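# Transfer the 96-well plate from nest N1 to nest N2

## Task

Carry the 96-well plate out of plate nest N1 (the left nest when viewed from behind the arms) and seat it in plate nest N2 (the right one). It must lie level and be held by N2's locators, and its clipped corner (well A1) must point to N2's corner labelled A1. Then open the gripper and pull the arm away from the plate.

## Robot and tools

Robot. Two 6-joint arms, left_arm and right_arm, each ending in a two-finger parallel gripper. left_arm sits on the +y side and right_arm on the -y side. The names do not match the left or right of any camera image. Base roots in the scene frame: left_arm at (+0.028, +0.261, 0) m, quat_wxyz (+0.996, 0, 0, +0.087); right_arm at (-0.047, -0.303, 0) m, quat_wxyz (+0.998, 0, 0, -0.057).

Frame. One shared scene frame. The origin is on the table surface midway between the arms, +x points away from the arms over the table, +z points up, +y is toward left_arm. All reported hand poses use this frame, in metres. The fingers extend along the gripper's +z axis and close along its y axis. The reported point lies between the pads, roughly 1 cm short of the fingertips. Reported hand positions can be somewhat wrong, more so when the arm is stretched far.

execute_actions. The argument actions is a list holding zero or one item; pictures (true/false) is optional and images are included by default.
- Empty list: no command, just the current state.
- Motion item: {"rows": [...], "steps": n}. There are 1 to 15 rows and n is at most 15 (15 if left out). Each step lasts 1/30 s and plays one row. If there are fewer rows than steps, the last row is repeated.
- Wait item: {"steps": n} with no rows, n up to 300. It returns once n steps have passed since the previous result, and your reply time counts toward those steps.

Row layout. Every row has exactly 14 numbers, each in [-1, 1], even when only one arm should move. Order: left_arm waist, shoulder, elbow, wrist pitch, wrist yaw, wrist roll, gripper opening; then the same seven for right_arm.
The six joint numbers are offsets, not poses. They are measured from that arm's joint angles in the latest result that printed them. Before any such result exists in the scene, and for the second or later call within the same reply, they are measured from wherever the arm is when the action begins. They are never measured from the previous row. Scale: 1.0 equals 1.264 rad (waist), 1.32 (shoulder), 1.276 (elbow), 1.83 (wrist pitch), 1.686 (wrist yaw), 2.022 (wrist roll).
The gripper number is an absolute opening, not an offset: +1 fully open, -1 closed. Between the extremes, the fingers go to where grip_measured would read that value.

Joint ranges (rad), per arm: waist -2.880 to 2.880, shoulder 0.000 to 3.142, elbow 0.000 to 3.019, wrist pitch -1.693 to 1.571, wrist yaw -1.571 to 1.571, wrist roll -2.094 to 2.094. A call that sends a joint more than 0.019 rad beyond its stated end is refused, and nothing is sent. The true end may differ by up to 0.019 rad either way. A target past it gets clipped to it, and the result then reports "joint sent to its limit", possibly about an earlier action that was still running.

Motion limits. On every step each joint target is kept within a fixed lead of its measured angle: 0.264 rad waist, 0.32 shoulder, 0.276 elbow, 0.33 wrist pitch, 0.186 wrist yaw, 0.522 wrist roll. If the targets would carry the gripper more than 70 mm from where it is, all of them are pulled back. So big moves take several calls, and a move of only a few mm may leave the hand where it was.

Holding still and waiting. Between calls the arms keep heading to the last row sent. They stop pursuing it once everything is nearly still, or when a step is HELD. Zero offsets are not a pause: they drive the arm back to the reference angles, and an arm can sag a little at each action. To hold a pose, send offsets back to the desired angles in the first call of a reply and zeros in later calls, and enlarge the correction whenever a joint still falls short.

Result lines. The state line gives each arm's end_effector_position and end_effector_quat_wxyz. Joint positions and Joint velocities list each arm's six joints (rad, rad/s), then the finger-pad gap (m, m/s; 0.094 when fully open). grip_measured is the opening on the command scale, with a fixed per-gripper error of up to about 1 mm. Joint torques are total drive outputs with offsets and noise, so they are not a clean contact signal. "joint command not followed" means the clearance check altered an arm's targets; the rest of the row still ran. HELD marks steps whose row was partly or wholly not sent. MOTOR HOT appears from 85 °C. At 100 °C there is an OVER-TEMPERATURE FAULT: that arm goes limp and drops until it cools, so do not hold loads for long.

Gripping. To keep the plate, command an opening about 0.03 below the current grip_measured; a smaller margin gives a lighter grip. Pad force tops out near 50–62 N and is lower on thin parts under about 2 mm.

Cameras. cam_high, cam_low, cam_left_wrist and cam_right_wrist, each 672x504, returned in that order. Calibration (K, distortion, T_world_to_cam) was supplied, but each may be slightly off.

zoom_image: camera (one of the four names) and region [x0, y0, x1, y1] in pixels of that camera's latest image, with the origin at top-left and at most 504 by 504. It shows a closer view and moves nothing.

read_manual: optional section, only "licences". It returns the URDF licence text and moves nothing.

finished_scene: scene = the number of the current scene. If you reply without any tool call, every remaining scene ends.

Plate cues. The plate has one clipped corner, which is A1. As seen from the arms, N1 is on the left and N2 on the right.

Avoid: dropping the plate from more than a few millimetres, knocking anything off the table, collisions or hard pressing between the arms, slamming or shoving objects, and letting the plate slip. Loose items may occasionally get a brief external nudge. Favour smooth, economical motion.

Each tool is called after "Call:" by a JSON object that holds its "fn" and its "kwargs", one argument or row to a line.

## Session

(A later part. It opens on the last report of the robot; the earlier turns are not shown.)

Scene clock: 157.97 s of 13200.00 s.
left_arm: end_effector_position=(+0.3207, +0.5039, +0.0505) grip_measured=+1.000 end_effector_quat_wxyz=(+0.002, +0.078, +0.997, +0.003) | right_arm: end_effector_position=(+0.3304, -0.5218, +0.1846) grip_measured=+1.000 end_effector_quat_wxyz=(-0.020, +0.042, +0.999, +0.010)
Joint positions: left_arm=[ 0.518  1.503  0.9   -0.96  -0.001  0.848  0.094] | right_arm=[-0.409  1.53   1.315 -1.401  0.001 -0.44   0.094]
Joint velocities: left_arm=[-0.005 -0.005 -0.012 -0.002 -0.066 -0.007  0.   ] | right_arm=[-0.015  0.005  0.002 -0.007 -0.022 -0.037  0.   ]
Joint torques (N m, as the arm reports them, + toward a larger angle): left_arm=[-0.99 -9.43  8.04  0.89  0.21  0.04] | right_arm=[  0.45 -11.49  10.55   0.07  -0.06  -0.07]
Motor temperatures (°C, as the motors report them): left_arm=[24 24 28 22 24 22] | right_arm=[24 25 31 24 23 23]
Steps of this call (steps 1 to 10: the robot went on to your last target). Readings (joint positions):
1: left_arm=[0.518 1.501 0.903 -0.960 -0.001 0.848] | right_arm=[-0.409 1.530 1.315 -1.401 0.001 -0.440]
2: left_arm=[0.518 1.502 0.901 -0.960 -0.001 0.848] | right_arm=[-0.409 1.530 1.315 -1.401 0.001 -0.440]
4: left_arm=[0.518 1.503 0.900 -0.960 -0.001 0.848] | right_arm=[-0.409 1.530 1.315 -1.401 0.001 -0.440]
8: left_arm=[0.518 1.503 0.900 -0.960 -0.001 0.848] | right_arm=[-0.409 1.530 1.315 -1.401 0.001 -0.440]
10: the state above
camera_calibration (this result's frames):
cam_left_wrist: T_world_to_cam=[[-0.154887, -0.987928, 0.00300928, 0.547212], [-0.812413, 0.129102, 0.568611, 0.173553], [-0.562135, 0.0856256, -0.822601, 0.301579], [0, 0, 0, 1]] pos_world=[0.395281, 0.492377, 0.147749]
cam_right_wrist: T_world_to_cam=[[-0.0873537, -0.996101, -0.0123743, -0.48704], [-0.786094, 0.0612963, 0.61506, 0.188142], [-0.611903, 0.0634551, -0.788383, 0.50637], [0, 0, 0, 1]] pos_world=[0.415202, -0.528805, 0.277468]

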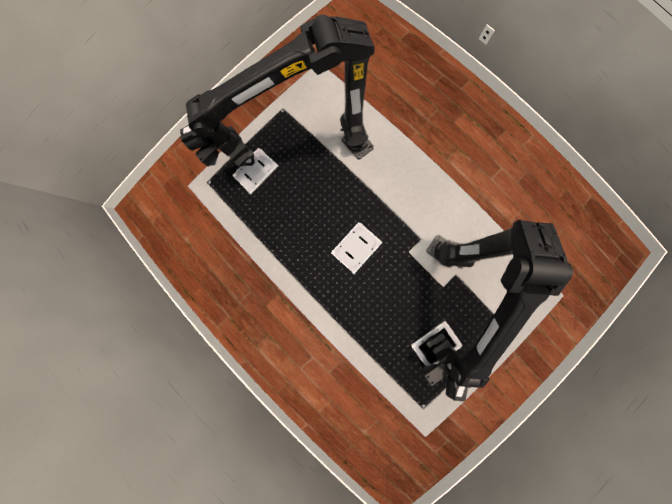

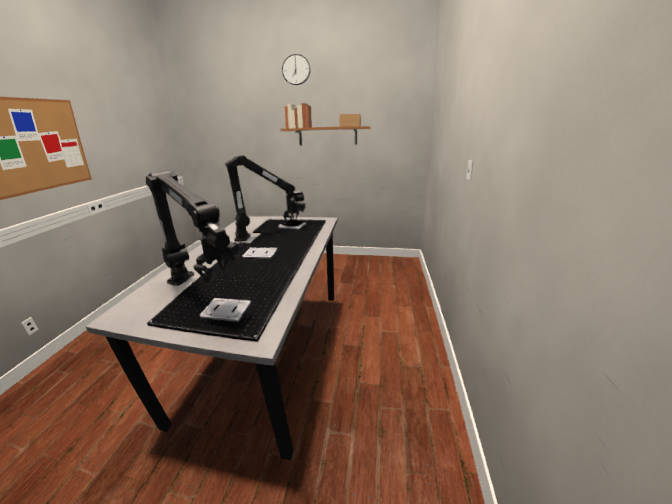

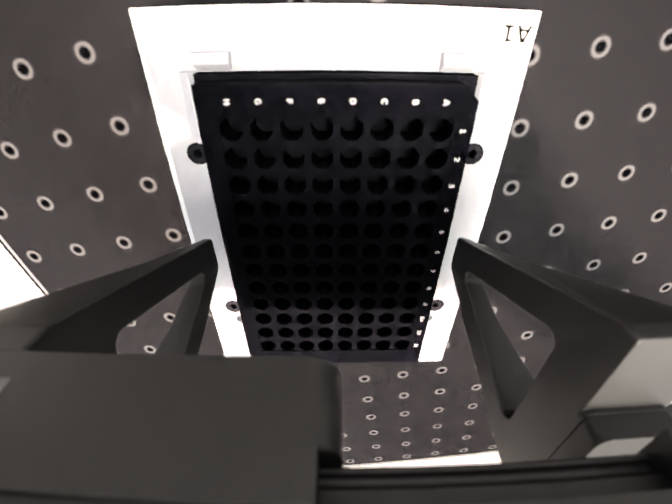

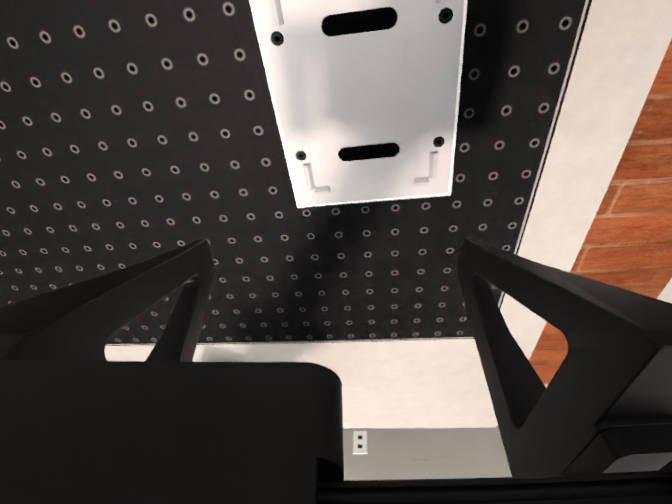

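Call:
{"fn": "zoom_image", "kwargs": {
  "camera": "cam_left_wrist",
  "region": [170, 60, 510, 370]
}}

Call:
{"fn": "zoom_image", "kwargs": {
  "camera": "cam_low",
  "region": [265, 195, 325, 240]
}}

Region (170, 60, 510, 370) of cam_left_wrist's 672x504 image, scaled by 1.482, with more detail than that image has; it fills the top 460 rows of this view, and the rest is white.

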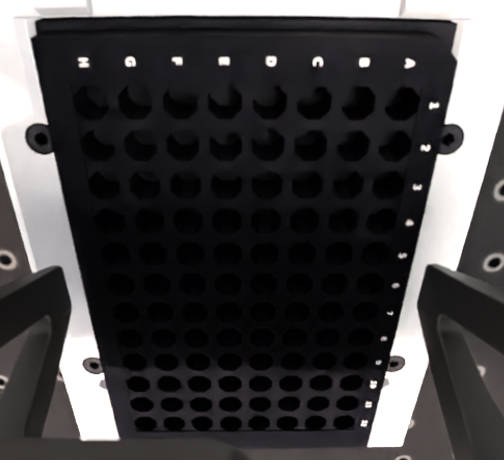

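Region (265, 195, 325, 240) of cam_low's 672x504 image, scaled by 8.400, with more detail than that image has; it fills the top 378 rows of this view, and the rest is white.

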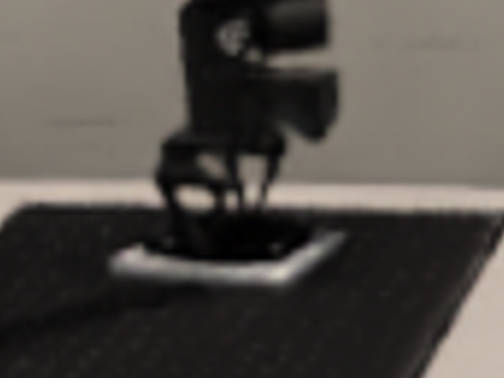

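Call:
{"fn": "execute_actions", "kwargs": {
  "actions": [
    {"rows": [[0,0.009,-0.003,0.008,0,0,1, 0.0017,-0.0088,0.0225,0.0027,0,-0.004,1],[0,0.011,-0.003,0.008,0,0,1, 0.0017,-0.0088,0.0225,0.0027,0,-0.004,1],[0,0.013,-0.003,0.008,0,0,1, 0.0017,-0.0088,0.0225,0.0027,0,-0.004,1],[0,0.015,-0.003,0.008,0,0,1, 0.0017,-0.0088,0.0225,0.0027,0,-0.004,1],[0,0.016,-0.003,0.008,0,0,1, 0.0017,-0.0088,0.0225,0.0027,0,-0.004,1]], "steps": 15}
  ],
  "pictures": false
}}

Scene clock: 168.00 s of 13200.00 s.
left_arm: end_effector_position=(+0.3203, +0.5036, +0.0484) grip_measured=+1.000 end_effector_quat_wxyz=(+0.000, +0.078, +0.997, +0.001) | right_arm: end_effector_position=(+0.3304, -0.5218, +0.1846) grip_measured=+1.000 end_effector_quat_wxyz=(-0.020, +0.042, +0.999, +0.010)
Joint positions: left_arm=[ 0.518  1.509  0.9   -0.96  -0.001  0.848  0.094] | right_arm=[-0.409  1.53   1.315 -1.401  0.001 -0.44   0.094]
Joint velocities: left_arm=[ 0.005  0.005  0.007 -0.007 -0.022  0.007  0.   ] | right_arm=[-0.015  0.005 -0.012  0.012 -0.051  0.081  0.   ]
Joint torques (N m, as the arm reports them, + toward a larger angle): left_arm=[-0.98 -9.42  8.05  0.86  0.21  0.04] | right_arm=[  0.46 -11.49  10.53   0.07  -0.06  -0.07]
Motor temperatures (°C, as the motors report them): left_arm=[24 24 28 22 24 22] | right_arm=[24 25 32 24 23 23]
Steps of this call (steps 1 to 15: the robot went on to your last target; steps 16 to 90: nothing new was sent; then 6.53 s passed at rest; steps 91 to 105: all 15 steps of this action). Readings (joint positions):
91: left_arm=[0.518 1.503 0.900 -0.960 -0.001 0.848] | right_arm=[-0.409 1.530 1.315 -1.401 0.001 -0.440]
92: left_arm=[0.518 1.503 0.900 -0.960 -0.001 0.848] | right_arm=[-0.409 1.530 1.315 -1.401 0.001 -0.440]
94: left_arm=[0.518 1.503 0.900 -0.960 -0.001 0.848] | right_arm=[-0.409 1.530 1.315 -1.401 0.001 -0.440]
98: left_arm=[0.518 1.507 0.900 -0.960 -0.001 0.848] | right_arm=[-0.409 1.530 1.315 -1.401 0.001 -0.440]
105: the state above

Call:
{"fn": "execute_actions", "kwargs": {
  "actions": [
    {"rows": [[0,0.014,-0.003,0.008,0,0,1, 0.0017,-0.0088,0.0225,0.0027,0,-0.004,1],[0,0.016,-0.003,0.008,0,0,1, 0.0017,-0.0088,0.0225,0.0027,0,-0.004,1],[0,0.016,-0.003,0.008,0,0,1, 0.0017,-0.0088,0.0225,0.0027,0,-0.004,1],[0,0.016,-0.003,0.008,0,0,0.97, 0.0017,-0.0088,0.0225,0.0027,0,-0.004,1],[0,0.016,-0.003,0.008,0,0,0.94, 0.0017,-0.0088,0.0225,0.0027,0,-0.004,1],[0,0.016,-0.003,0.008,0,0,0.91, 0.0017,-0.0088,0.0225,0.0027,0,-0.004,1],[0,0.016,-0.003,0.008,0,0,0.88, 0.0017,-0.0088,0.0225,0.0027,0,-0.004,1],[0,0.016,-0.003,0.008,0,0,0.86, 0.0017,-0.0088,0.0225,0.0027,0,-0.004,1],[0,0.016,-0.003,0.008,0,0,0.84, 0.0017,-0.0088,0.0225,0.0027,0,-0.004,1],[0,0.016,-0.003,0.008,0,0,0.82, 0.0017,-0.0088,0.0225,0.0027,0,-0.004,1],[0,0.016,-0.003,0.008,0,0,0.8, 0.0017,-0.0088,0.0225,0.0027,0,-0.004,1],[0,0.016,-0.003,0.008,0,0,0.785, 0.0017,-0.0088,0.0225,0.0027,0,-0.004,1],[0,0.016,-0.003,0.008,0,0,0.77, 0.0017,-0.0088,0.0225,0.0027,0,-0.004,1],[0,0.016,-0.003,0.008,0,0,0.755, 0.0017,-0.0088,0.0225,0.0027,0,-0.004,1],[0,0.016,-0.003,0.008,0,0,0.74, 0.0017,-0.0088,0.0225,0.0027,0,-0.004,1]], "steps": 15}
  ],
  "pictures": false
}}

Call:
{"fn": "execute_actions", "kwargs": {
  "actions": [
    {"steps": 6}
  ]
}}

Scene clock: 173.77 s of 13200.00 s.
left_arm: end_effector_position=(+0.3201, +0.5036, +0.0463) grip_measured=+0.752 end_effector_quat_wxyz=(-0.002, +0.078, +0.997, -0.000) | right_arm: end_effector_position=(+0.3304, -0.5218, +0.1846) grip_measured=+1.000 end_effector_quat_wxyz=(-0.020, +0.042, +0.999, +0.010)
Joint positions: left_arm=[ 0.518  1.515  0.9   -0.959 -0.002  0.848  0.082] | right_arm=[-0.409  1.53   1.315 -1.401  0.001 -0.44   0.094]
Joint velocities: left_arm=[-0.005  0.005 -0.017 -0.012 -0.007 -0.007 -0.009] | right_arm=[ 0.005 -0.005 -0.017  0.007 -0.037  0.037  0.   ]
Joint torques (N m, as the arm reports them, + toward a larger angle): left_arm=[-0.75 -9.42  7.94  0.82  0.23  0.05] | right_arm=[  0.49 -11.51  10.53   0.05  -0.07  -0.06]
Motor temperatures (°C, as the motors report them): left_arm=[24 24 28 22 24 22] | right_arm=[24 25 32 24 23 23]
Steps of this call (steps 1 to 15: the robot went on to your last target; steps 16 to 90: nothing new was sent; then 2.27 s passed at rest; steps 91 to 105: all 15 steps of this action). Readings (joint positions):
91: left_arm=[0.518 1.509 0.900 -0.960 -0.001 0.848] | right_arm=[-0.409 1.530 1.315 -1.401 0.001 -0.440]
92: left_arm=[0.518 1.510 0.900 -0.960 -0.001 0.848] | right_arm=[-0.409 1.530 1.315 -1.401 0.001 -0.440]
94: left_arm=[0.518 1.511 0.900 -0.960 -0.001 0.848] | right_arm=[-0.409 1.530 1.315 -1.401 0.001 -0.440]
98: left_arm=[0.518 1.515 0.900 -0.960 -0.001 0.848] | right_arm=[-0.409 1.530 1.315 -1.401 0.001 -0.440]
105: the state above

Scene clock: 173.97 s of 13200.00 s.
left_arm: end_effector_position=(+0.3201, +0.5035, +0.0463) grip_measured=+0.749 end_effector_quat_wxyz=(-0.002, +0.078, +0.997, -0.000) | right_arm: end_effector_position=(+0.3304, -0.5218, +0.1846) grip_measured=+1.000 end_effector_quat_wxyz=(-0.020, +0.042, +0.999, +0.010)
Joint positions: left_arm=[ 0.518  1.515  0.9   -0.959 -0.001  0.848  0.082] | right_arm=[-0.409  1.53   1.315 -1.401  0.001 -0.44   0.094]
Joint velocities: left_arm=[-0.005  0.005  0.007 -0.007 -0.095  0.007  0.   ] | right_arm=[-0.005  0.005  0.022  0.012 -0.037  0.066  0.   ]
Joint torques (N m, as the arm reports them, + toward a larger angle): left_arm=[-0.84 -9.37  7.94  0.85  0.23  0.04] | right_arm=[  0.56 -11.47  10.53   0.06  -0.06  -0.06]
Motor temperatures (°C, as the motors report them): left_arm=[24 24 28 22 24 22] | right_arm=[24 25 32 24 23 23]
Steps of this call (steps 1 to 6: the robot went on to your last target). Readings (joint positions):
1: left_arm=[0.518 1.515 0.900 -0.959 -0.001 0.848] | right_arm=[-0.409 1.530 1.315 -1.401 0.001 -0.440]
2: left_arm=[0.518 1.515 0.900 -0.959 -0.001 0.848] | right_arm=[-0.409 1.530 1.315 -1.401 0.001 -0.440]
4: left_arm=[0.518 1.515 0.900 -0.959 -0.001 0.848] | right_arm=[-0.409 1.530 1.315 -1.401 0.001 -0.440]
6: the state above
camera_calibration (this result's frames):
cam_left_wrist: T_world_to_cam=[[-0.154828, -0.987883, 0.0107632, 0.54635], [-0.807572, 0.132829, 0.574616, 0.171842], [-0.569083, 0.0802744, -0.818353, 0.302529], [0, 0, 0, 1]] pos_world=[0.395529, 0.492619, 0.142952]
cam_right_wrist: T_world_to_cam=[[-0.0873537, -0.996101, -0.0123743, -0.48704], [-0.786094, 0.0612963, 0.61506, 0.188142], [-0.611903, 0.0634551, -0.788383, 0.50637], [0, 0, 0, 1]] pos_world=[0.415202, -0.528805, 0.277468]

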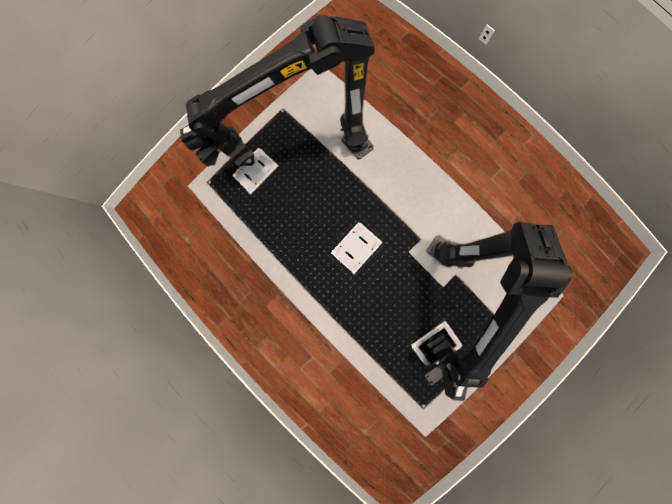

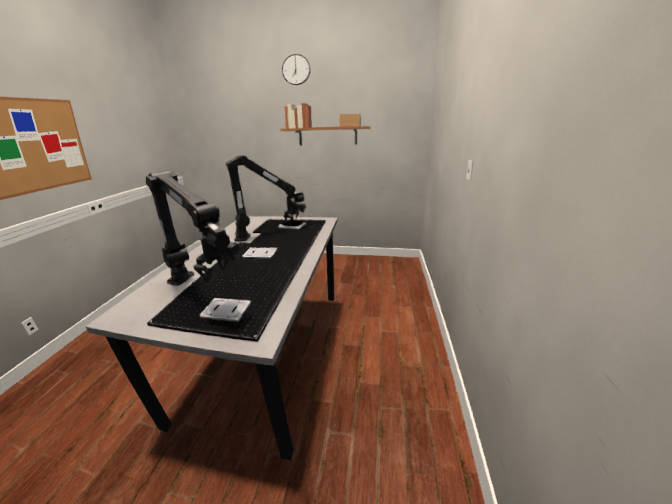

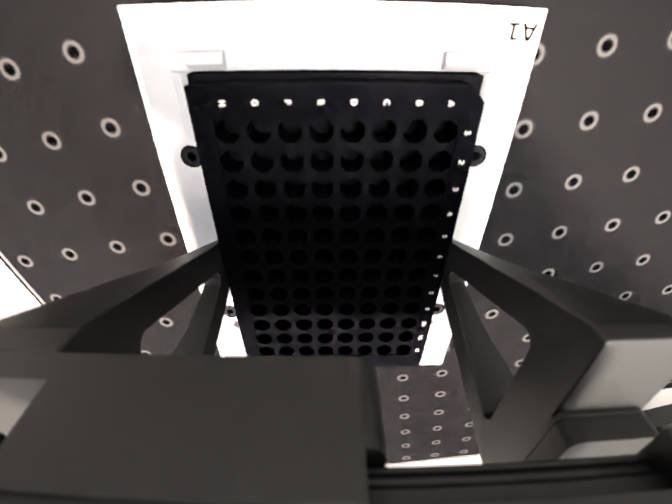

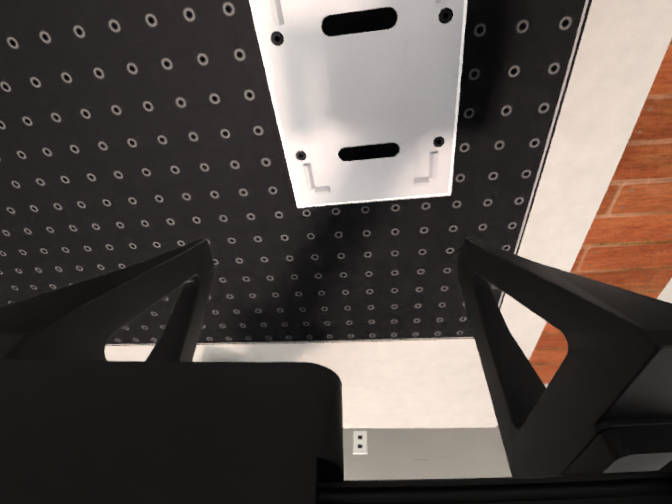

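Call:
{"fn": "execute_actions", "kwargs": {
  "actions": [
    {"rows": [[0,-0.006,0,0,0,0,0.725, 0.0017,-0.0088,0.0225,0.0027,0,-0.004,1],[0,-0.01,0,0,0,0,0.715, 0.0017,-0.0088,0.0225,0.0027,0,-0.004,1],[0,-0.014,0,0,0,0,0.715, 0.0017,-0.0088,0.0225,0.0027,0,-0.004,1],[0,-0.018,0,0,0,0,0.715, 0.0017,-0.0088,0.0225,0.0027,0,-0.004,1],[0,-0.023,0,0,0,0,0.715, 0.0017,-0.0088,0.0225,0.0027,0,-0.004,1],[0,-0.028,0.005,0,0,0,0.715, 0.0017,-0.0088,0.0225,0.0027,0,-0.004,1],[0,-0.033,0.012,0,0,0,0.715, 0.0017,-0.0088,0.0225,0.0027,0,-0.004,1],[0,-0.038,0.02,-0.008,0,0,0.715, 0.0017,-0.0088,0.0225,0.0027,0,-0.004,1],[0,-0.043,0.03,-0.02,0,0,0.715, 0.0017,-0.0088,0.0225,0.0027,0,-0.004,1],[0,-0.048,0.04,-0.034,0,0,0.715, 0.0017,-0.0088,0.0225,0.0027,0,-0.004,1],[0,-0.053,0.05,-0.048,0,0,0.715, 0.0017,-0.0088,0.0225,0.0027,0,-0.004,1],[0,-0.057,0.06,-0.062,0,0,0.715, 0.0017,-0.0088,0.0225,0.0027,0,-0.004,1],[0,-0.06,0.068,-0.075,0,0,0.715, 0.0017,-0.0088,0.0225,0.0027,0,-0.004,1],[0,-0.063,0.074,-0.086,0,0,0.715, 0.0017,-0.0088,0.0225,0.0027,0,-0.004,1],[0,-0.064,0.078,-0.093,0,0,0.715, 0.0017,-0.0088,0.0225,0.0027,0,-0.004,1]], "steps": 15}
  ],
  "pictures": false
}}

Call:
{"fn": "execute_actions", "kwargs": {
  "actions": [
    {"rows": [[-0.01,-0.01,0.03,-0.025,0,-0.01,0.715, 0,0,0,0,0,0,1],[-0.03,-0.01,0.035,-0.027,0,-0.025,0.715, 0,0,0,0,0,0,1],[-0.06,-0.008,0.045,-0.03,0,-0.045,0.715, 0,0,0,0,0,0,1],[-0.1,-0.004,0.055,-0.033,0,-0.07,0.715, 0,0,0,0,0,0,1],[-0.145,0.002,0.068,-0.036,0,-0.1,0.715, 0,0,0,0,0,0,1],[-0.19,0.01,0.082,-0.039,0,-0.135,0.715, 0,0,0,0,0,0,1],[-0.24,0.02,0.096,-0.042,0,-0.17,0.715, 0,0,0,0,0,0,1],[-0.29,0.03,0.11,-0.045,0,-0.205,0.715, 0,0,0,0,0,0,1],[-0.34,0.04,0.125,-0.048,0,-0.24,0.715, 0,0,0,0,0,0,1],[-0.39,0.052,0.14,-0.05,0,-0.275,0.715, 0,0,0,0,0,0,1],[-0.44,0.064,0.155,-0.052,0,-0.31,0.715, 0,0,0,0,0,0,1],[-0.49,0.076,0.17,-0.054,0,-0.345,0.715, 0,0,0,0,0,0,1],[-0.54,0.088,0.185,-0.056,0,-0.38,0.715, 0,0,0,0,0,0,1],[-0.59,0.1,0.2,-0.058,0,-0.415,0.715, 0,0,0,0,0,0,1],[-0.64,0.112,0.215,-0.06,0,-0.45,0.715, 0,0,0,0,0,0,1]], "steps": 15}
  ]
}}

Scene clock: 202.10 s of 13200.00 s.
left_arm: end_effector_position=(+0.3149, +0.4992, +0.0859) grip_measured=+0.729 end_effector_quat_wxyz=(-0.004, +0.078, +0.997, -0.003) | right_arm: end_effector_position=(+0.3304, -0.5218, +0.1846) grip_measured=+1.000 end_effector_quat_wxyz=(-0.020, +0.042, +0.999, +0.010)
Joint positions: left_arm=[ 0.518  1.441  0.942 -1.081 -0.001  0.848  0.081] | right_arm=[-0.409  1.53   1.315 -1.401  0.001 -0.44   0.094]
Joint velocities: left_arm=[-0.015 -0.151  0.271 -0.53   0.037 -0.037 -0.001] | right_arm=[-0.015 -0.015 -0.032  0.002  0.066 -0.022  0.   ]
Joint torques (N m, as the arm reports them, + toward a larger angle): left_arm=[ -0.9  -10.69  12.49   0.02   0.21   0.04] | right_arm=[  0.49 -11.49  10.55   0.06  -0.07  -0.07]
Motor temperatures (°C, as the motors report them): left_arm=[24 24 28 22 24 22] | right_arm=[24 26 32 24 23 23]
Steps of this call (steps 1 to 15: the robot went on to your last target; steps 16 to 90: nothing new was sent; then 24.63 s passed at rest; steps 91 to 105: all 15 steps of this action). Readings (joint positions):
91: left_arm=[0.518 1.513 0.900 -0.959 -0.001 0.848] | right_arm=[-0.409 1.530 1.315 -1.401 0.001 -0.440]
92: left_arm=[0.518 1.512 0.900 -0.959 -0.001 0.848] | right_arm=[-0.409 1.530 1.315 -1.401 0.001 -0.440]
94: left_arm=[0.518 1.508 0.900 -0.959 -0.001 0.848] | right_arm=[-0.409 1.530 1.315 -1.401 0.001 -0.440]
98: left_arm=[0.518 1.488 0.900 -0.959 -0.001 0.848] | right_arm=[-0.409 1.530 1.315 -1.401 0.001 -0.440]
105: the state above

Scene clock: 202.60 s of 13200.00 s.
left_arm: end_effector_position=(+0.4505, +0.2975, +0.1139) grip_measured=+0.729 end_effector_quat_wxyz=(+0.005, +0.128, +0.992, +0.003) | right_arm: end_effector_position=(+0.3304, -0.5218, +0.1846) grip_measured=+1.000 end_effector_quat_wxyz=(-0.020, +0.042, +0.999, +0.010)
Joint positions: left_arm=[-0.09   1.523  1.112 -1.149 -0.005  0.342  0.081] | right_arm=[-0.409  1.53   1.315 -1.401  0.001 -0.44   0.094]
Joint velocities: left_arm=[-1.646  0.396  0.457 -0.042 -0.051 -1.473  0.001] | right_arm=[-0.015  0.005 -0.007  0.002 -0.081 -0.066  0.   ]
Joint torques (N m, as the arm reports them, + toward a larger angle): left_arm=[ -0.63 -11.16  11.64  -0.41   0.24  -0.03] | right_arm=[  0.3  -10.68   8.36  -0.13  -0.07   0.02]
Motor temperatures (°C, as the motors report them): left_arm=[24 24 28 22 24 22] | right_arm=[24 26 32 24 23 23]
Steps of this call (steps 1 to 15: all 15 steps of this action). Readings (joint positions):
1: left_arm=[0.518 1.436 0.948 -1.094 -0.001 0.847] | right_arm=[-0.409 1.530 1.315 -1.401 0.001 -0.440]
2: left_arm=[0.515 1.431 0.953 -1.101 -0.001 0.840] | right_arm=[-0.409 1.530 1.315 -1.401 0.001 -0.440]
4: left_arm=[0.489 1.426 0.959 -1.115 -0.004 0.806] | right_arm=[-0.409 1.530 1.315 -1.401 0.001 -0.440]
8: left_arm=[0.316 1.441 0.998 -1.135 -0.005 0.669] | right_arm=[-0.409 1.530 1.315 -1.401 0.001 -0.440]
15: the state above
camera_calibration (this result's frames):
cam_left_wrist: T_world_to_cam=[[-0.254168, -0.967159, 0.00155834, 0.401889], [-0.797954, 0.210612, 0.564723, 0.239357], [-0.546505, 0.142291, -0.825279, 0.420763], [0, 0, 0, 1]] pos_world=[0.523093, 0.278409, 0.211451]
cam_right_wrist: T_world_to_cam=[[-0.0873537, -0.996101, -0.0123743, -0.48704], [-0.786094, 0.0612963, 0.61506, 0.188142], [-0.611903, 0.0634551, -0.788383, 0.50637], [0, 0, 0, 1]] pos_world=[0.415202, -0.528805, 0.277468]

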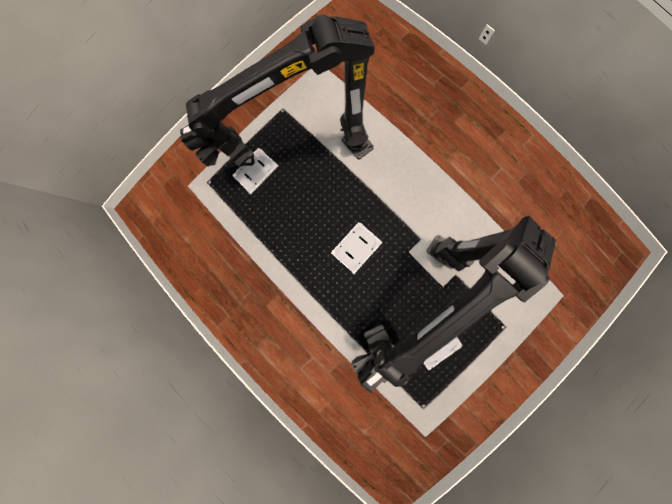

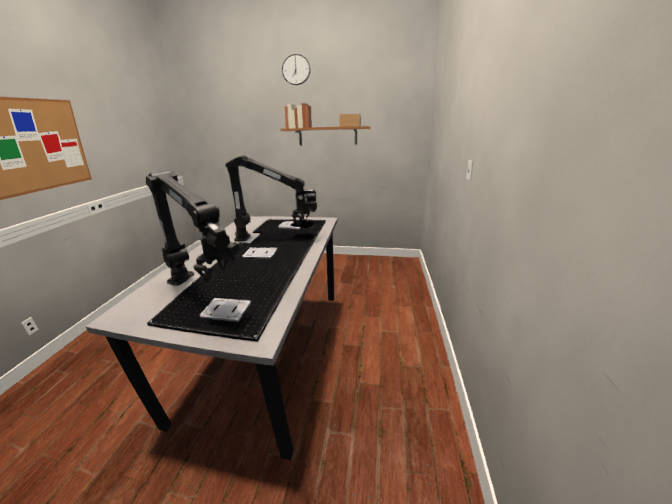

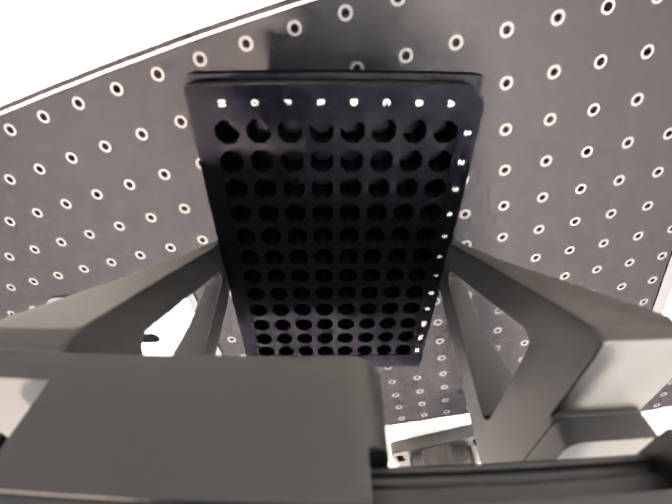

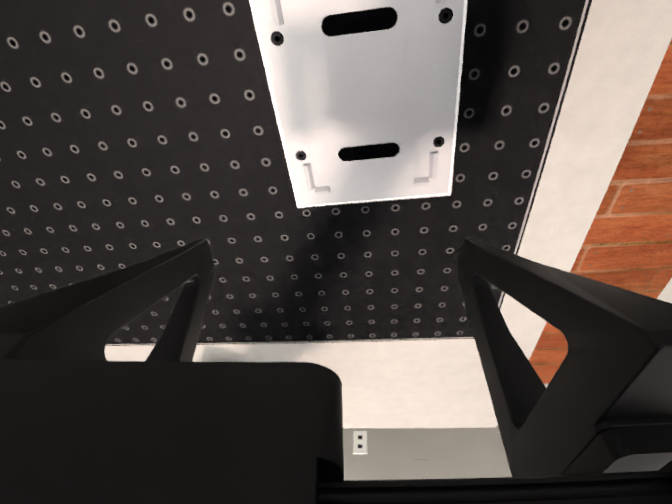

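Call:
{"fn": "execute_actions", "kwargs": {
  "actions": [
    {"rows": [[-0.18,0.05,0.09,-0.023,0.003,-0.21,0.70, 0.0017,-0.0088,0.0225,0.0027,0,-0.004,1],[-0.21,0.055,0.1,-0.023,0.003,-0.23,0.70, 0.0017,-0.0088,0.0225,0.0027,0,-0.004,1],[-0.25,0.065,0.115,-0.023,0.003,-0.26,0.70, 0.0017,-0.0088,0.0225,0.0027,0,-0.004,1],[-0.3,0.08,0.135,-0.022,0.003,-0.295,0.70, 0.0017,-0.0088,0.0225,0.0027,0,-0.004,1],[-0.36,0.095,0.155,-0.02,0.003,-0.335,0.70, 0.0017,-0.0088,0.0225,0.0027,0,-0.004,1],[-0.42,0.11,0.175,-0.018,0.003,-0.375,0.70, 0.0017,-0.0088,0.0225,0.0027,0,-0.004,1],[-0.48,0.13,0.2,-0.015,0.003,-0.42,0.70, 0.0017,-0.0088,0.0225,0.0027,0,-0.004,1],[-0.54,0.15,0.225,-0.012,0.003,-0.46,0.70, 0.0017,-0.0088,0.0225,0.0027,0,-0.004,1],[-0.6,0.175,0.25,-0.008,0.003,-0.5,0.70, 0.0017,-0.0088,0.0225,0.0027,0,-0.004,1],[-0.66,0.2,0.27,-0.004,0.003,-0.54,0.70, 0.0017,-0.0088,0.0225,0.0027,0,-0.004,1],[-0.72,0.225,0.29,0.0,0.003,-0.58,0.70, 0.0017,-0.0088,0.0225,0.0027,0,-0.004,1],[-0.78,0.25,0.31,0.005,0.003,-0.62,0.70, 0.0017,-0.0088,0.0225,0.0027,0,-0.004,1],[-0.83,0.275,0.33,0.011,0.003,-0.66,0.70, 0.0017,-0.0088,0.0225,0.0027,0,-0.004,1],[-0.875,0.3,0.345,0.017,0.003,-0.69,0.70, 0.0017,-0.0088,0.0225,0.0027,0,-0.004,1],[-0.91,0.318,0.36,0.023,0.003,-0.717,0.70, 0.0017,-0.0088,0.0225,0.0027,0,-0.004,1]], "steps": 15}
  ],
  "pictures": false
}}

Call:
{"fn": "execute_actions", "kwargs": {
  "actions": [
    {"steps": 20}
  ]
}}

Scene clock: 212.23 s of 13200.00 s.
left_arm: end_effector_position=(+0.4605, -0.0405, +0.1090) grip_measured=+0.718 end_effector_quat_wxyz=(+0.019, +0.042, +0.999, -0.010) | right_arm: end_effector_position=(+0.3304, -0.5218, +0.1846) grip_measured=+1.000 end_effector_quat_wxyz=(-0.020, +0.042, +0.999, +0.010)
Joint positions: left_arm=[-0.783  1.76   1.399 -1.165 -0.003 -0.524  0.081] | right_arm=[-0.409  1.53   1.315 -1.401  0.001 -0.44   0.094]
Joint velocities: left_arm=[-1.148  0.698  0.589  0.178 -0.037 -1.179 -0.001] | right_arm=[-0.005  0.005 -0.022  0.002 -0.022 -0.007  0.   ]
Joint torques (N m, as the arm reports them, + toward a larger angle): left_arm=[ -1.17 -14.42  11.76   0.78   0.15  -0.07] | right_arm=[  0.43 -11.48  10.53   0.07  -0.07  -0.06]
Motor temperatures (°C, as the motors report them): left_arm=[24 24 29 22 24 22] | right_arm=[24 26 32 24 23 23]
Steps of this call (steps 1 to 45: the robot went on to your last target; steps 46 to 90: nothing new was sent; then 6.13 s passed at rest; steps 91 to 105: all 15 steps of this action). Readings (joint positions):
91: left_arm=[-0.286 1.587 1.185 -1.176 -0.001 -0.054] | right_arm=[-0.409 1.530 1.315 -1.401 0.001 -0.440]
92: left_arm=[-0.293 1.587 1.186 -1.176 -0.001 -0.064] | right_arm=[-0.409 1.530 1.315 -1.401 0.001 -0.440]
94: left_arm=[-0.329 1.591 1.197 -1.179 -0.003 -0.110] | right_arm=[-0.409 1.530 1.315 -1.401 0.001 -0.440]
98: left_arm=[-0.483 1.623 1.249 -1.179 -0.003 -0.232] | right_arm=[-0.409 1.530 1.315 -1.401 0.001 -0.440]
105: the state above

Scene clock: 212.90 s of 13200.00 s.
left_arm: end_effector_position=(+0.2933, -0.2574, +0.0609) grip_measured=+0.718 end_effector_quat_wxyz=(+0.008, +0.010, +1.000, -0.019) | right_arm: end_effector_position=(+0.3304, -0.5218, +0.1846) grip_measured=+1.000 end_effector_quat_wxyz=(-0.020, +0.042, +0.999, +0.010)
Joint positions: left_arm=[-1.27   1.941  1.531 -1.118  0.003 -1.076  0.081] | right_arm=[-0.409  1.53   1.315 -1.401  0.001 -0.44   0.094]
Joint velocities: left_arm=[ 0.337 -0.005  0.007 -0.012 -0.037 -0.125 -0.   ] | right_arm=[-0.015 -0.005 -0.012 -0.007  0.037  0.007  0.   ]
Joint torques (N m, as the arm reports them, + toward a larger angle): left_arm=[ -0.74 -18.96  12.8    0.79  -0.1   -0.09] | right_arm=[  0.53 -11.48  10.53   0.06  -0.06  -0.07]
Motor temperatures (°C, as the motors report them): left_arm=[24 24 29 22 24 22] | right_arm=[24 26 32 24 23 23]
Steps of this call (steps 1 to 20: the robot went on to your last target). Readings (joint positions):
1: left_arm=[-0.823 1.784 1.418 -1.159 -0.003 -0.566] | right_arm=[-0.409 1.530 1.315 -1.401 0.001 -0.440]
2: left_arm=[-0.862 1.806 1.435 -1.153 -0.003 -0.608] | right_arm=[-0.409 1.530 1.315 -1.401 0.001 -0.440]
4: left_arm=[-0.942 1.846 1.458 -1.144 -0.003 -0.687] | right_arm=[-0.409 1.530 1.315 -1.401 0.001 -0.440]
8: left_arm=[-1.106 1.900 1.480 -1.134 -0.003 -0.828] | right_arm=[-0.409 1.530 1.315 -1.401 0.001 -0.440]
20: the state above
camera_calibration (this result's frames):
cam_left_wrist: T_world_to_cam=[[-0.0202244, -0.998629, 0.0482855, -0.2542], [-0.828984, 0.0437477, 0.557558, 0.22731], [-0.558906, -0.0287517, -0.828732, 0.329906], [0, 0, 0, 1]] pos_world=[0.367681, -0.25431, 0.158939]
cam_right_wrist: T_world_to_cam=[[-0.0873537, -0.996101, -0.0123743, -0.48704], [-0.786094, 0.0612963, 0.61506, 0.188142], [-0.611903, 0.0634551, -0.788383, 0.50637], [0, 0, 0, 1]] pos_world=[0.415202, -0.528805, 0.277468]

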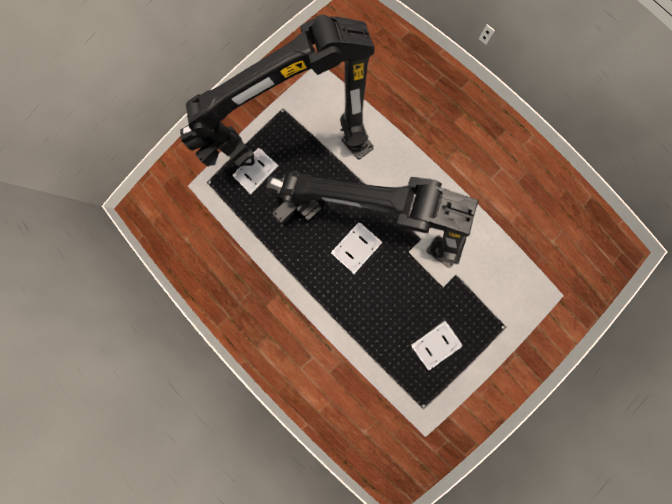

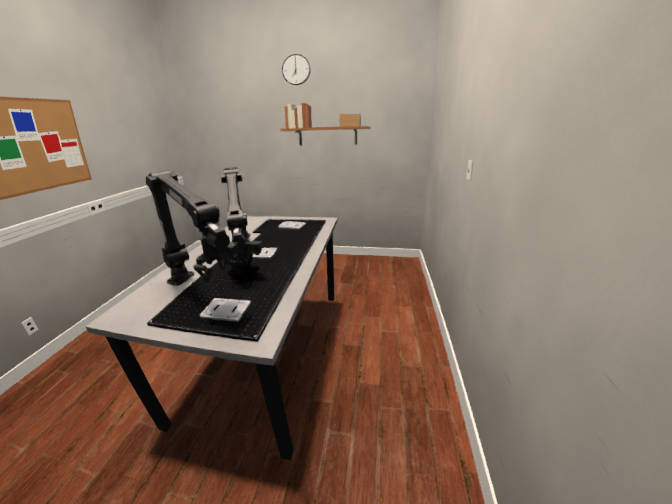

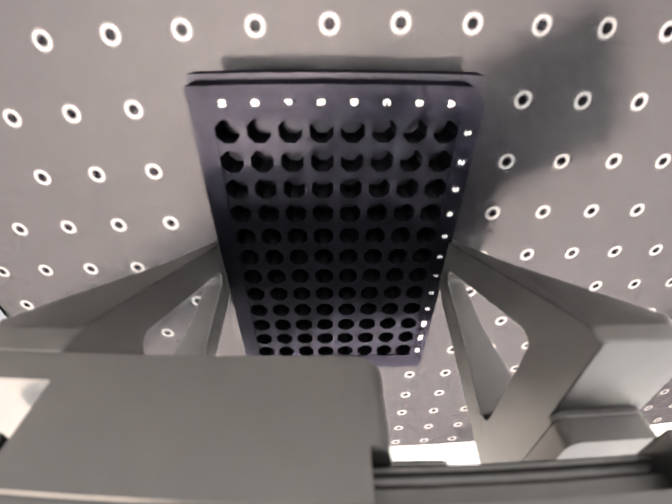

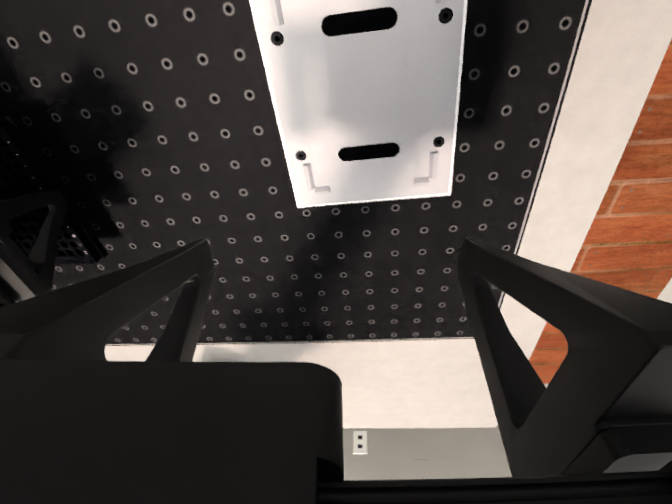

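Call:
{"fn": "execute_actions", "kwargs": {
  "actions": [
    {"rows": [[0.0237,0.004,0.0316,0.006,0,-0.0158,0.70, 0.0017,-0.0088,0.0225,0.0027,0,-0.004,1],[0.0237,0.007,0.0316,0.006,0,-0.0158,0.70, 0.0017,-0.0088,0.0225,0.0027,0,-0.004,1],[0.0237,0.01,0.0316,0.006,0,-0.0158,0.70, 0.0017,-0.0088,0.0225,0.0027,0,-0.004,1],[0.0237,0.012,0.0316,0.006,0,-0.0158,0.70, 0.0017,-0.0088,0.0225,0.0027,0,-0.004,1],[0.0237,0.014,0.0316,0.006,0,-0.0158,0.70, 0.0017,-0.0088,0.0225,0.0027,0,-0.004,1],[0.0237,0.016,0.0316,0.006,0,-0.0158,0.70, 0.0017,-0.0088,0.0225,0.0027,0,-0.004,1],[0.0237,0.018,0.0316,0.006,0,-0.0158,0.70, 0.0017,-0.0088,0.0225,0.0027,0,-0.004,1],[0.0237,0.02,0.0316,0.006,0,-0.0158,0.70, 0.0017,-0.0088,0.0225,0.0027,0,-0.004,1],[0.0237,0.022,0.0316,0.006,0,-0.0158,0.70, 0.0017,-0.0088,0.0225,0.0027,0,-0.004,1],[0.0237,0.024,0.0316,0.006,0,-0.0158,0.70, 0.0017,-0.0088,0.0225,0.0027,0,-0.004,1],[0.0237,0.025,0.0316,0.006,0,-0.0158,0.70, 0.0017,-0.0088,0.0225,0.0027,0,-0.004,1],[0.0237,0.026,0.0316,0.006,0,-0.0158,0.70, 0.0017,-0.0088,0.0225,0.0027,0,-0.004,1]], "steps": 15}
  ],
  "pictures": false
}}

Call:
{"fn": "execute_actions", "kwargs": {
  "actions": [
    {"steps": 8}
  ]
}}

Scene clock: 223.87 s of 13200.00 s.
left_arm: end_effector_position=(+0.3109, -0.2470, +0.0540) grip_measured=+0.718 end_effector_quat_wxyz=(+0.007, -0.017, +1.000, -0.013) | right_arm: end_effector_position=(+0.3304, -0.5218, +0.1846) grip_measured=+1.000 end_effector_quat_wxyz=(-0.020, +0.042, +0.999, +0.010)
Joint positions: left_arm=[-1.235  1.954  1.531 -1.118  0.001 -1.096  0.081] | right_arm=[-0.409  1.53   1.315 -1.401  0.001 -0.44   0.094]
Joint velocities: left_arm=[-0.005  0.054 -0.022  0.007 -0.007 -0.022  0.   ] | right_arm=[ 0.005  0.005 -0.002  0.002  0.051  0.051  0.   ]
Joint torques (N m, as the arm reports them, + toward a larger angle): left_arm=[ -1.34 -17.35  12.78   0.76   0.15  -0.08] | right_arm=[  0.48 -11.46  10.56   0.06  -0.07  -0.06]
Motor temperatures (°C, as the motors report them): left_arm=[24 25 30 22 24 22] | right_arm=[24 26 32 24 23 23]
Steps of this call (steps 1 to 30: the robot went on to your last target; steps 31 to 90: nothing new was sent; then 7.47 s passed at rest; steps 91 to 105: all 15 steps of this action). Readings (joint positions):
91: left_arm=[-1.235 1.941 1.531 -1.118 0.001 -1.096] | right_arm=[-0.409 1.530 1.315 -1.401 0.001 -0.440]
92: left_arm=[-1.235 1.941 1.531 -1.118 0.001 -1.096] | right_arm=[-0.409 1.530 1.315 -1.401 0.001 -0.440]
94: left_arm=[-1.235 1.941 1.531 -1.118 0.001 -1.096] | right_arm=[-0.409 1.530 1.315 -1.401 0.001 -0.440]
98: left_arm=[-1.235 1.942 1.531 -1.118 0.001 -1.096] | right_arm=[-0.409 1.530 1.315 -1.401 0.001 -0.440]
105: the state above

Scene clock: 224.13 s of 13200.00 s.
left_arm: end_effector_position=(+0.3107, -0.2467, +0.0517) grip_measured=+0.718 end_effector_quat_wxyz=(+0.006, -0.017, +1.000, -0.012) | right_arm: end_effector_position=(+0.3304, -0.5218, +0.1846) grip_measured=+1.000 end_effector_quat_wxyz=(-0.020, +0.042, +0.999, +0.010)
Joint positions: left_arm=[-1.235  1.958  1.531 -1.118  0.001 -1.096  0.081] | right_arm=[-0.409  1.53   1.315 -1.401  0.001 -0.44   0.094]
Joint velocities: left_arm=[-0.015 -0.015 -0.012  0.007  0.066  0.007  0.001] | right_arm=[-0.005  0.005 -0.007 -0.002 -0.037  0.037  0.   ]
Joint torques (N m, as the arm reports them, + toward a larger angle): left_arm=[ -1.35 -17.31  12.71   0.74   0.15  -0.08] | right_arm=[  0.48 -11.44  10.53   0.07  -0.06  -0.07]
Motor temperatures (°C, as the motors report them): left_arm=[24 25 30 22 24 22] | right_arm=[24 26 32 24 23 23]
Steps of this call (steps 1 to 8: the robot went on to your last target). Readings (joint positions):
1: left_arm=[-1.235 1.955 1.531 -1.118 0.001 -1.096] | right_arm=[-0.409 1.530 1.315 -1.401 0.001 -0.440]
2: left_arm=[-1.235 1.957 1.531 -1.118 0.001 -1.096] | right_arm=[-0.409 1.530 1.315 -1.401 0.001 -0.440]
4: left_arm=[-1.235 1.958 1.531 -1.118 0.001 -1.096] | right_arm=[-0.409 1.530 1.315 -1.401 0.001 -0.440]
8: the state above
camera_calibration (this result's frames):
cam_left_wrist: T_world_to_cam=[[0.0349781, -0.998843, 0.0330034, -0.259153], [-0.82633, -0.0103314, 0.563092, 0.231942], [-0.5621, -0.0469676, -0.825735, 0.328663], [0, 0, 0, 1]] pos_world=[0.385466, -0.24102, 0.149337]
cam_right_wrist: T_world_to_cam=[[-0.0873537, -0.996101, -0.0123743, -0.48704], [-0.786094, 0.0612963, 0.61506, 0.188142], [-0.611903, 0.0634551, -0.788383, 0.50637], [0, 0, 0, 1]] pos_world=[0.415202, -0.528805, 0.277468]

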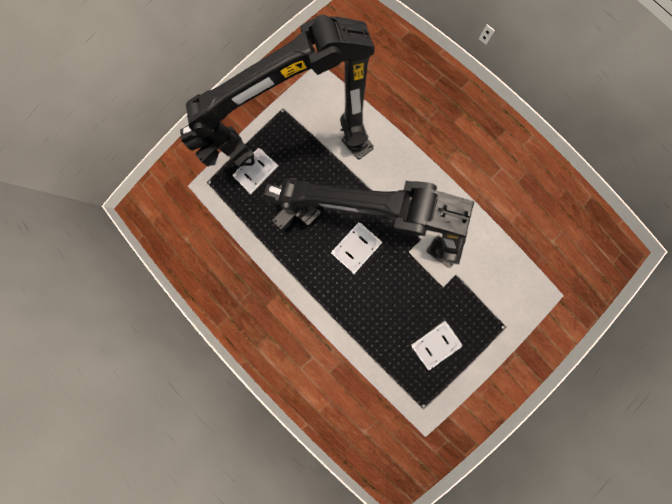

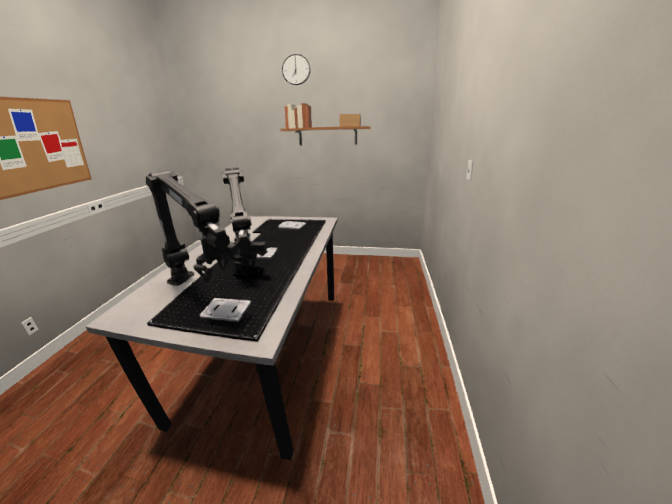

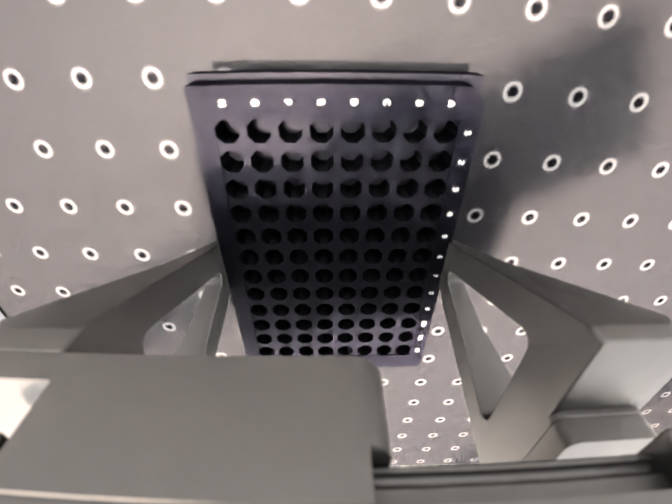

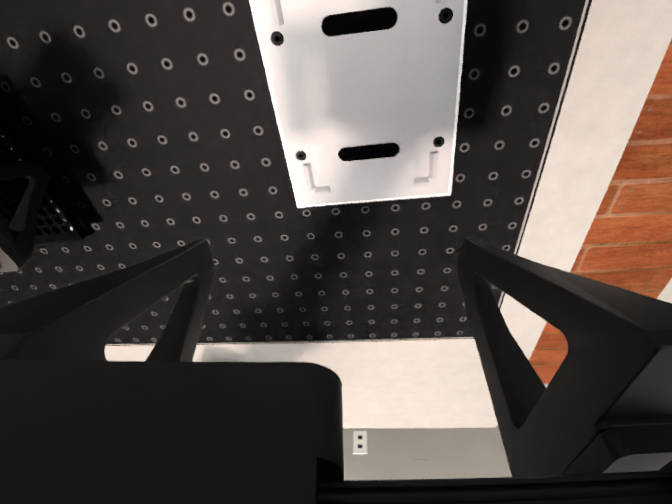

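Call:
{"fn": "execute_actions", "kwargs": {
  "actions": [
    {"rows": [[-0.004,0.015,0.0316,0.006,0,-0.006,0.70, 0.0017,-0.0088,0.0225,0.0027,0,-0.004,1],[-0.004,0.018,0.0316,0.006,0,-0.006,0.70, 0.0017,-0.0088,0.0225,0.0027,0,-0.004,1],[-0.004,0.02,0.0316,0.006,0,-0.006,0.70, 0.0017,-0.0088,0.0225,0.0027,0,-0.004,1],[-0.004,0.022,0.0316,0.006,0,-0.006,0.70, 0.0017,-0.0088,0.0225,0.0027,0,-0.004,1],[-0.004,0.024,0.0316,0.006,0,-0.006,0.70, 0.0017,-0.0088,0.0225,0.0027,0,-0.004,1],[-0.004,0.026,0.0316,0.006,0,-0.006,0.70, 0.0017,-0.0088,0.0225,0.0027,0,-0.004,1],[-0.004,0.027,0.0316,0.006,0,-0.006,0.70, 0.0017,-0.0088,0.0225,0.0027,0,-0.004,1],[-0.004,0.028,0.0316,0.006,0,-0.006,0.70, 0.0017,-0.0088,0.0225,0.0027,0,-0.004,1],[-0.004,0.029,0.0316,0.006,0,-0.006,0.70, 0.0017,-0.0088,0.0225,0.0027,0,-0.004,1]], "steps": 15}
  ]
}}

Scene clock: 231.97 s of 13200.00 s.
left_arm: end_effector_position=(+0.3099, -0.2451, +0.0398) grip_measured=+0.718 end_effector_quat_wxyz=(+0.000, -0.017, +1.000, -0.002) | right_arm: end_effector_position=(+0.3304, -0.5218, +0.1846) grip_measured=+1.000 end_effector_quat_wxyz=(-0.020, +0.042, +0.999, +0.010)
Joint positions: left_arm=[-1.235  1.979  1.531 -1.118  0.001 -1.096  0.081] | right_arm=[-0.409  1.53   1.315 -1.401  0.001 -0.44   0.094]
Joint velocities: left_arm=[ 0.015  0.005 -0.007  0.002 -0.066  0.022  0.001] | right_arm=[-0.005 -0.005  0.002 -0.007 -0.022 -0.037  0.   ]
Joint torques (N m, as the arm reports them, + toward a larger angle): left_arm=[ -1.48 -17.62  12.59   0.71   0.03  -0.09] | right_arm=[  0.42 -11.5   10.56   0.06  -0.06  -0.07]
Motor temperatures (°C, as the motors report them): left_arm=[24 25 31 22 24 22] | right_arm=[24 26 32 24 23 23]
Steps of this call (steps 1 to 15: the robot went on to your last target; steps 16 to 90: nothing new was sent; then 4.33 s passed at rest; steps 91 to 105: all 15 steps of this action). Readings (joint positions):
91: left_arm=[-1.235 1.958 1.531 -1.118 0.001 -1.096] | right_arm=[-0.409 1.530 1.315 -1.401 0.001 -0.440]
92: left_arm=[-1.235 1.958 1.531 -1.118 0.001 -1.096] | right_arm=[-0.409 1.530 1.315 -1.401 0.001 -0.440]
94: left_arm=[-1.235 1.959 1.531 -1.118 0.001 -1.096] | right_arm=[-0.409 1.530 1.315 -1.401 0.001 -0.440]
98: left_arm=[-1.235 1.966 1.531 -1.118 0.001 -1.096] | right_arm=[-0.409 1.530 1.315 -1.401 0.001 -0.440]
105: the state above
camera_calibration (this result's frames):
cam_left_wrist: T_world_to_cam=[[0.035223, -0.999281, 0.014005, -0.256575], [-0.820419, -0.0209105, 0.57138, 0.233197], [-0.570677, -0.0316157, -0.820566, 0.324597], [0, 0, 0, 1]] pos_world=[0.385596, -0.241252, 0.136703]
cam_right_wrist: T_world_to_cam=[[-0.0873537, -0.996101, -0.0123743, -0.48704], [-0.786094, 0.0612963, 0.61506, 0.188142], [-0.611903, 0.0634551, -0.788383, 0.50637], [0, 0, 0, 1]] pos_world=[0.415202, -0.528805, 0.277468]

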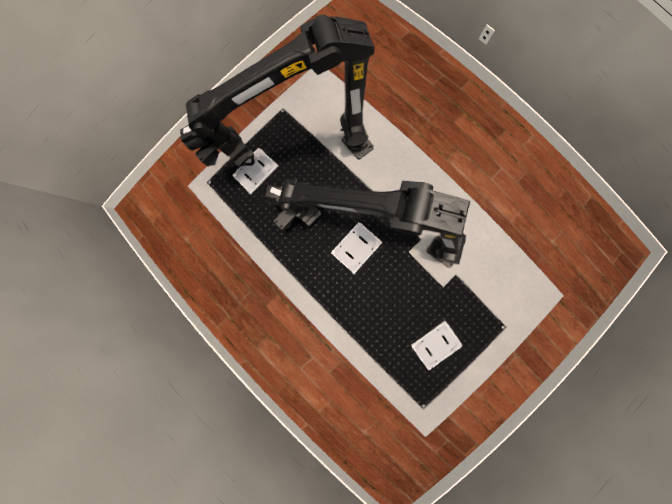

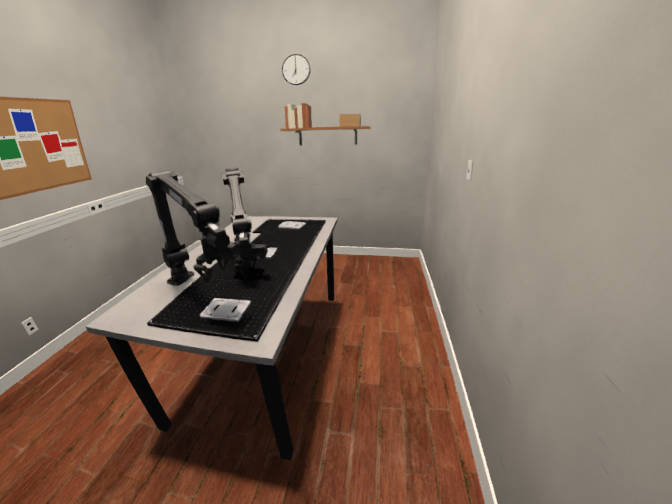

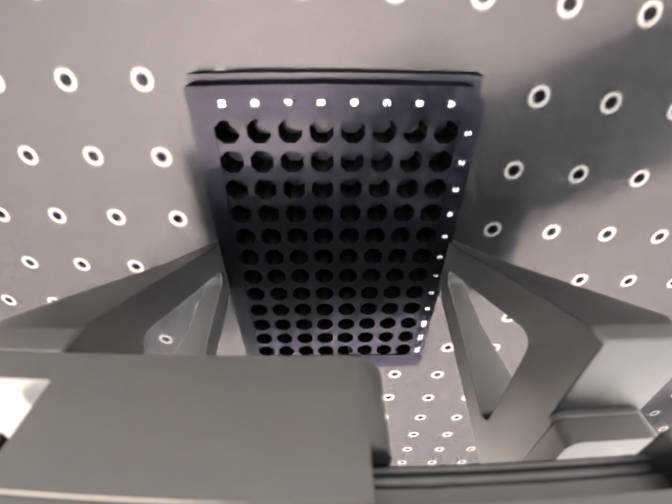

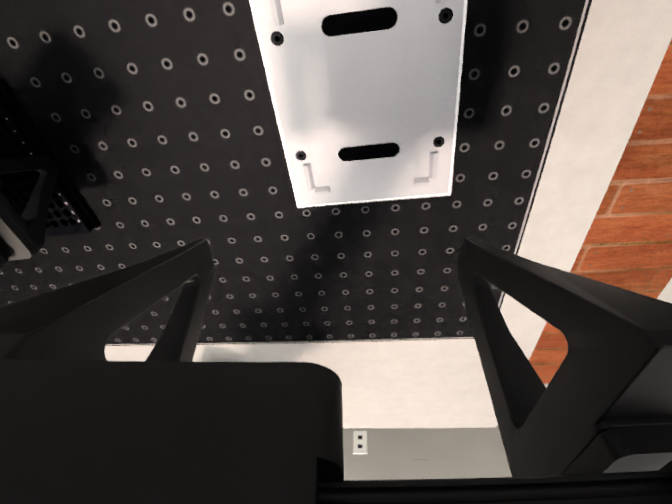

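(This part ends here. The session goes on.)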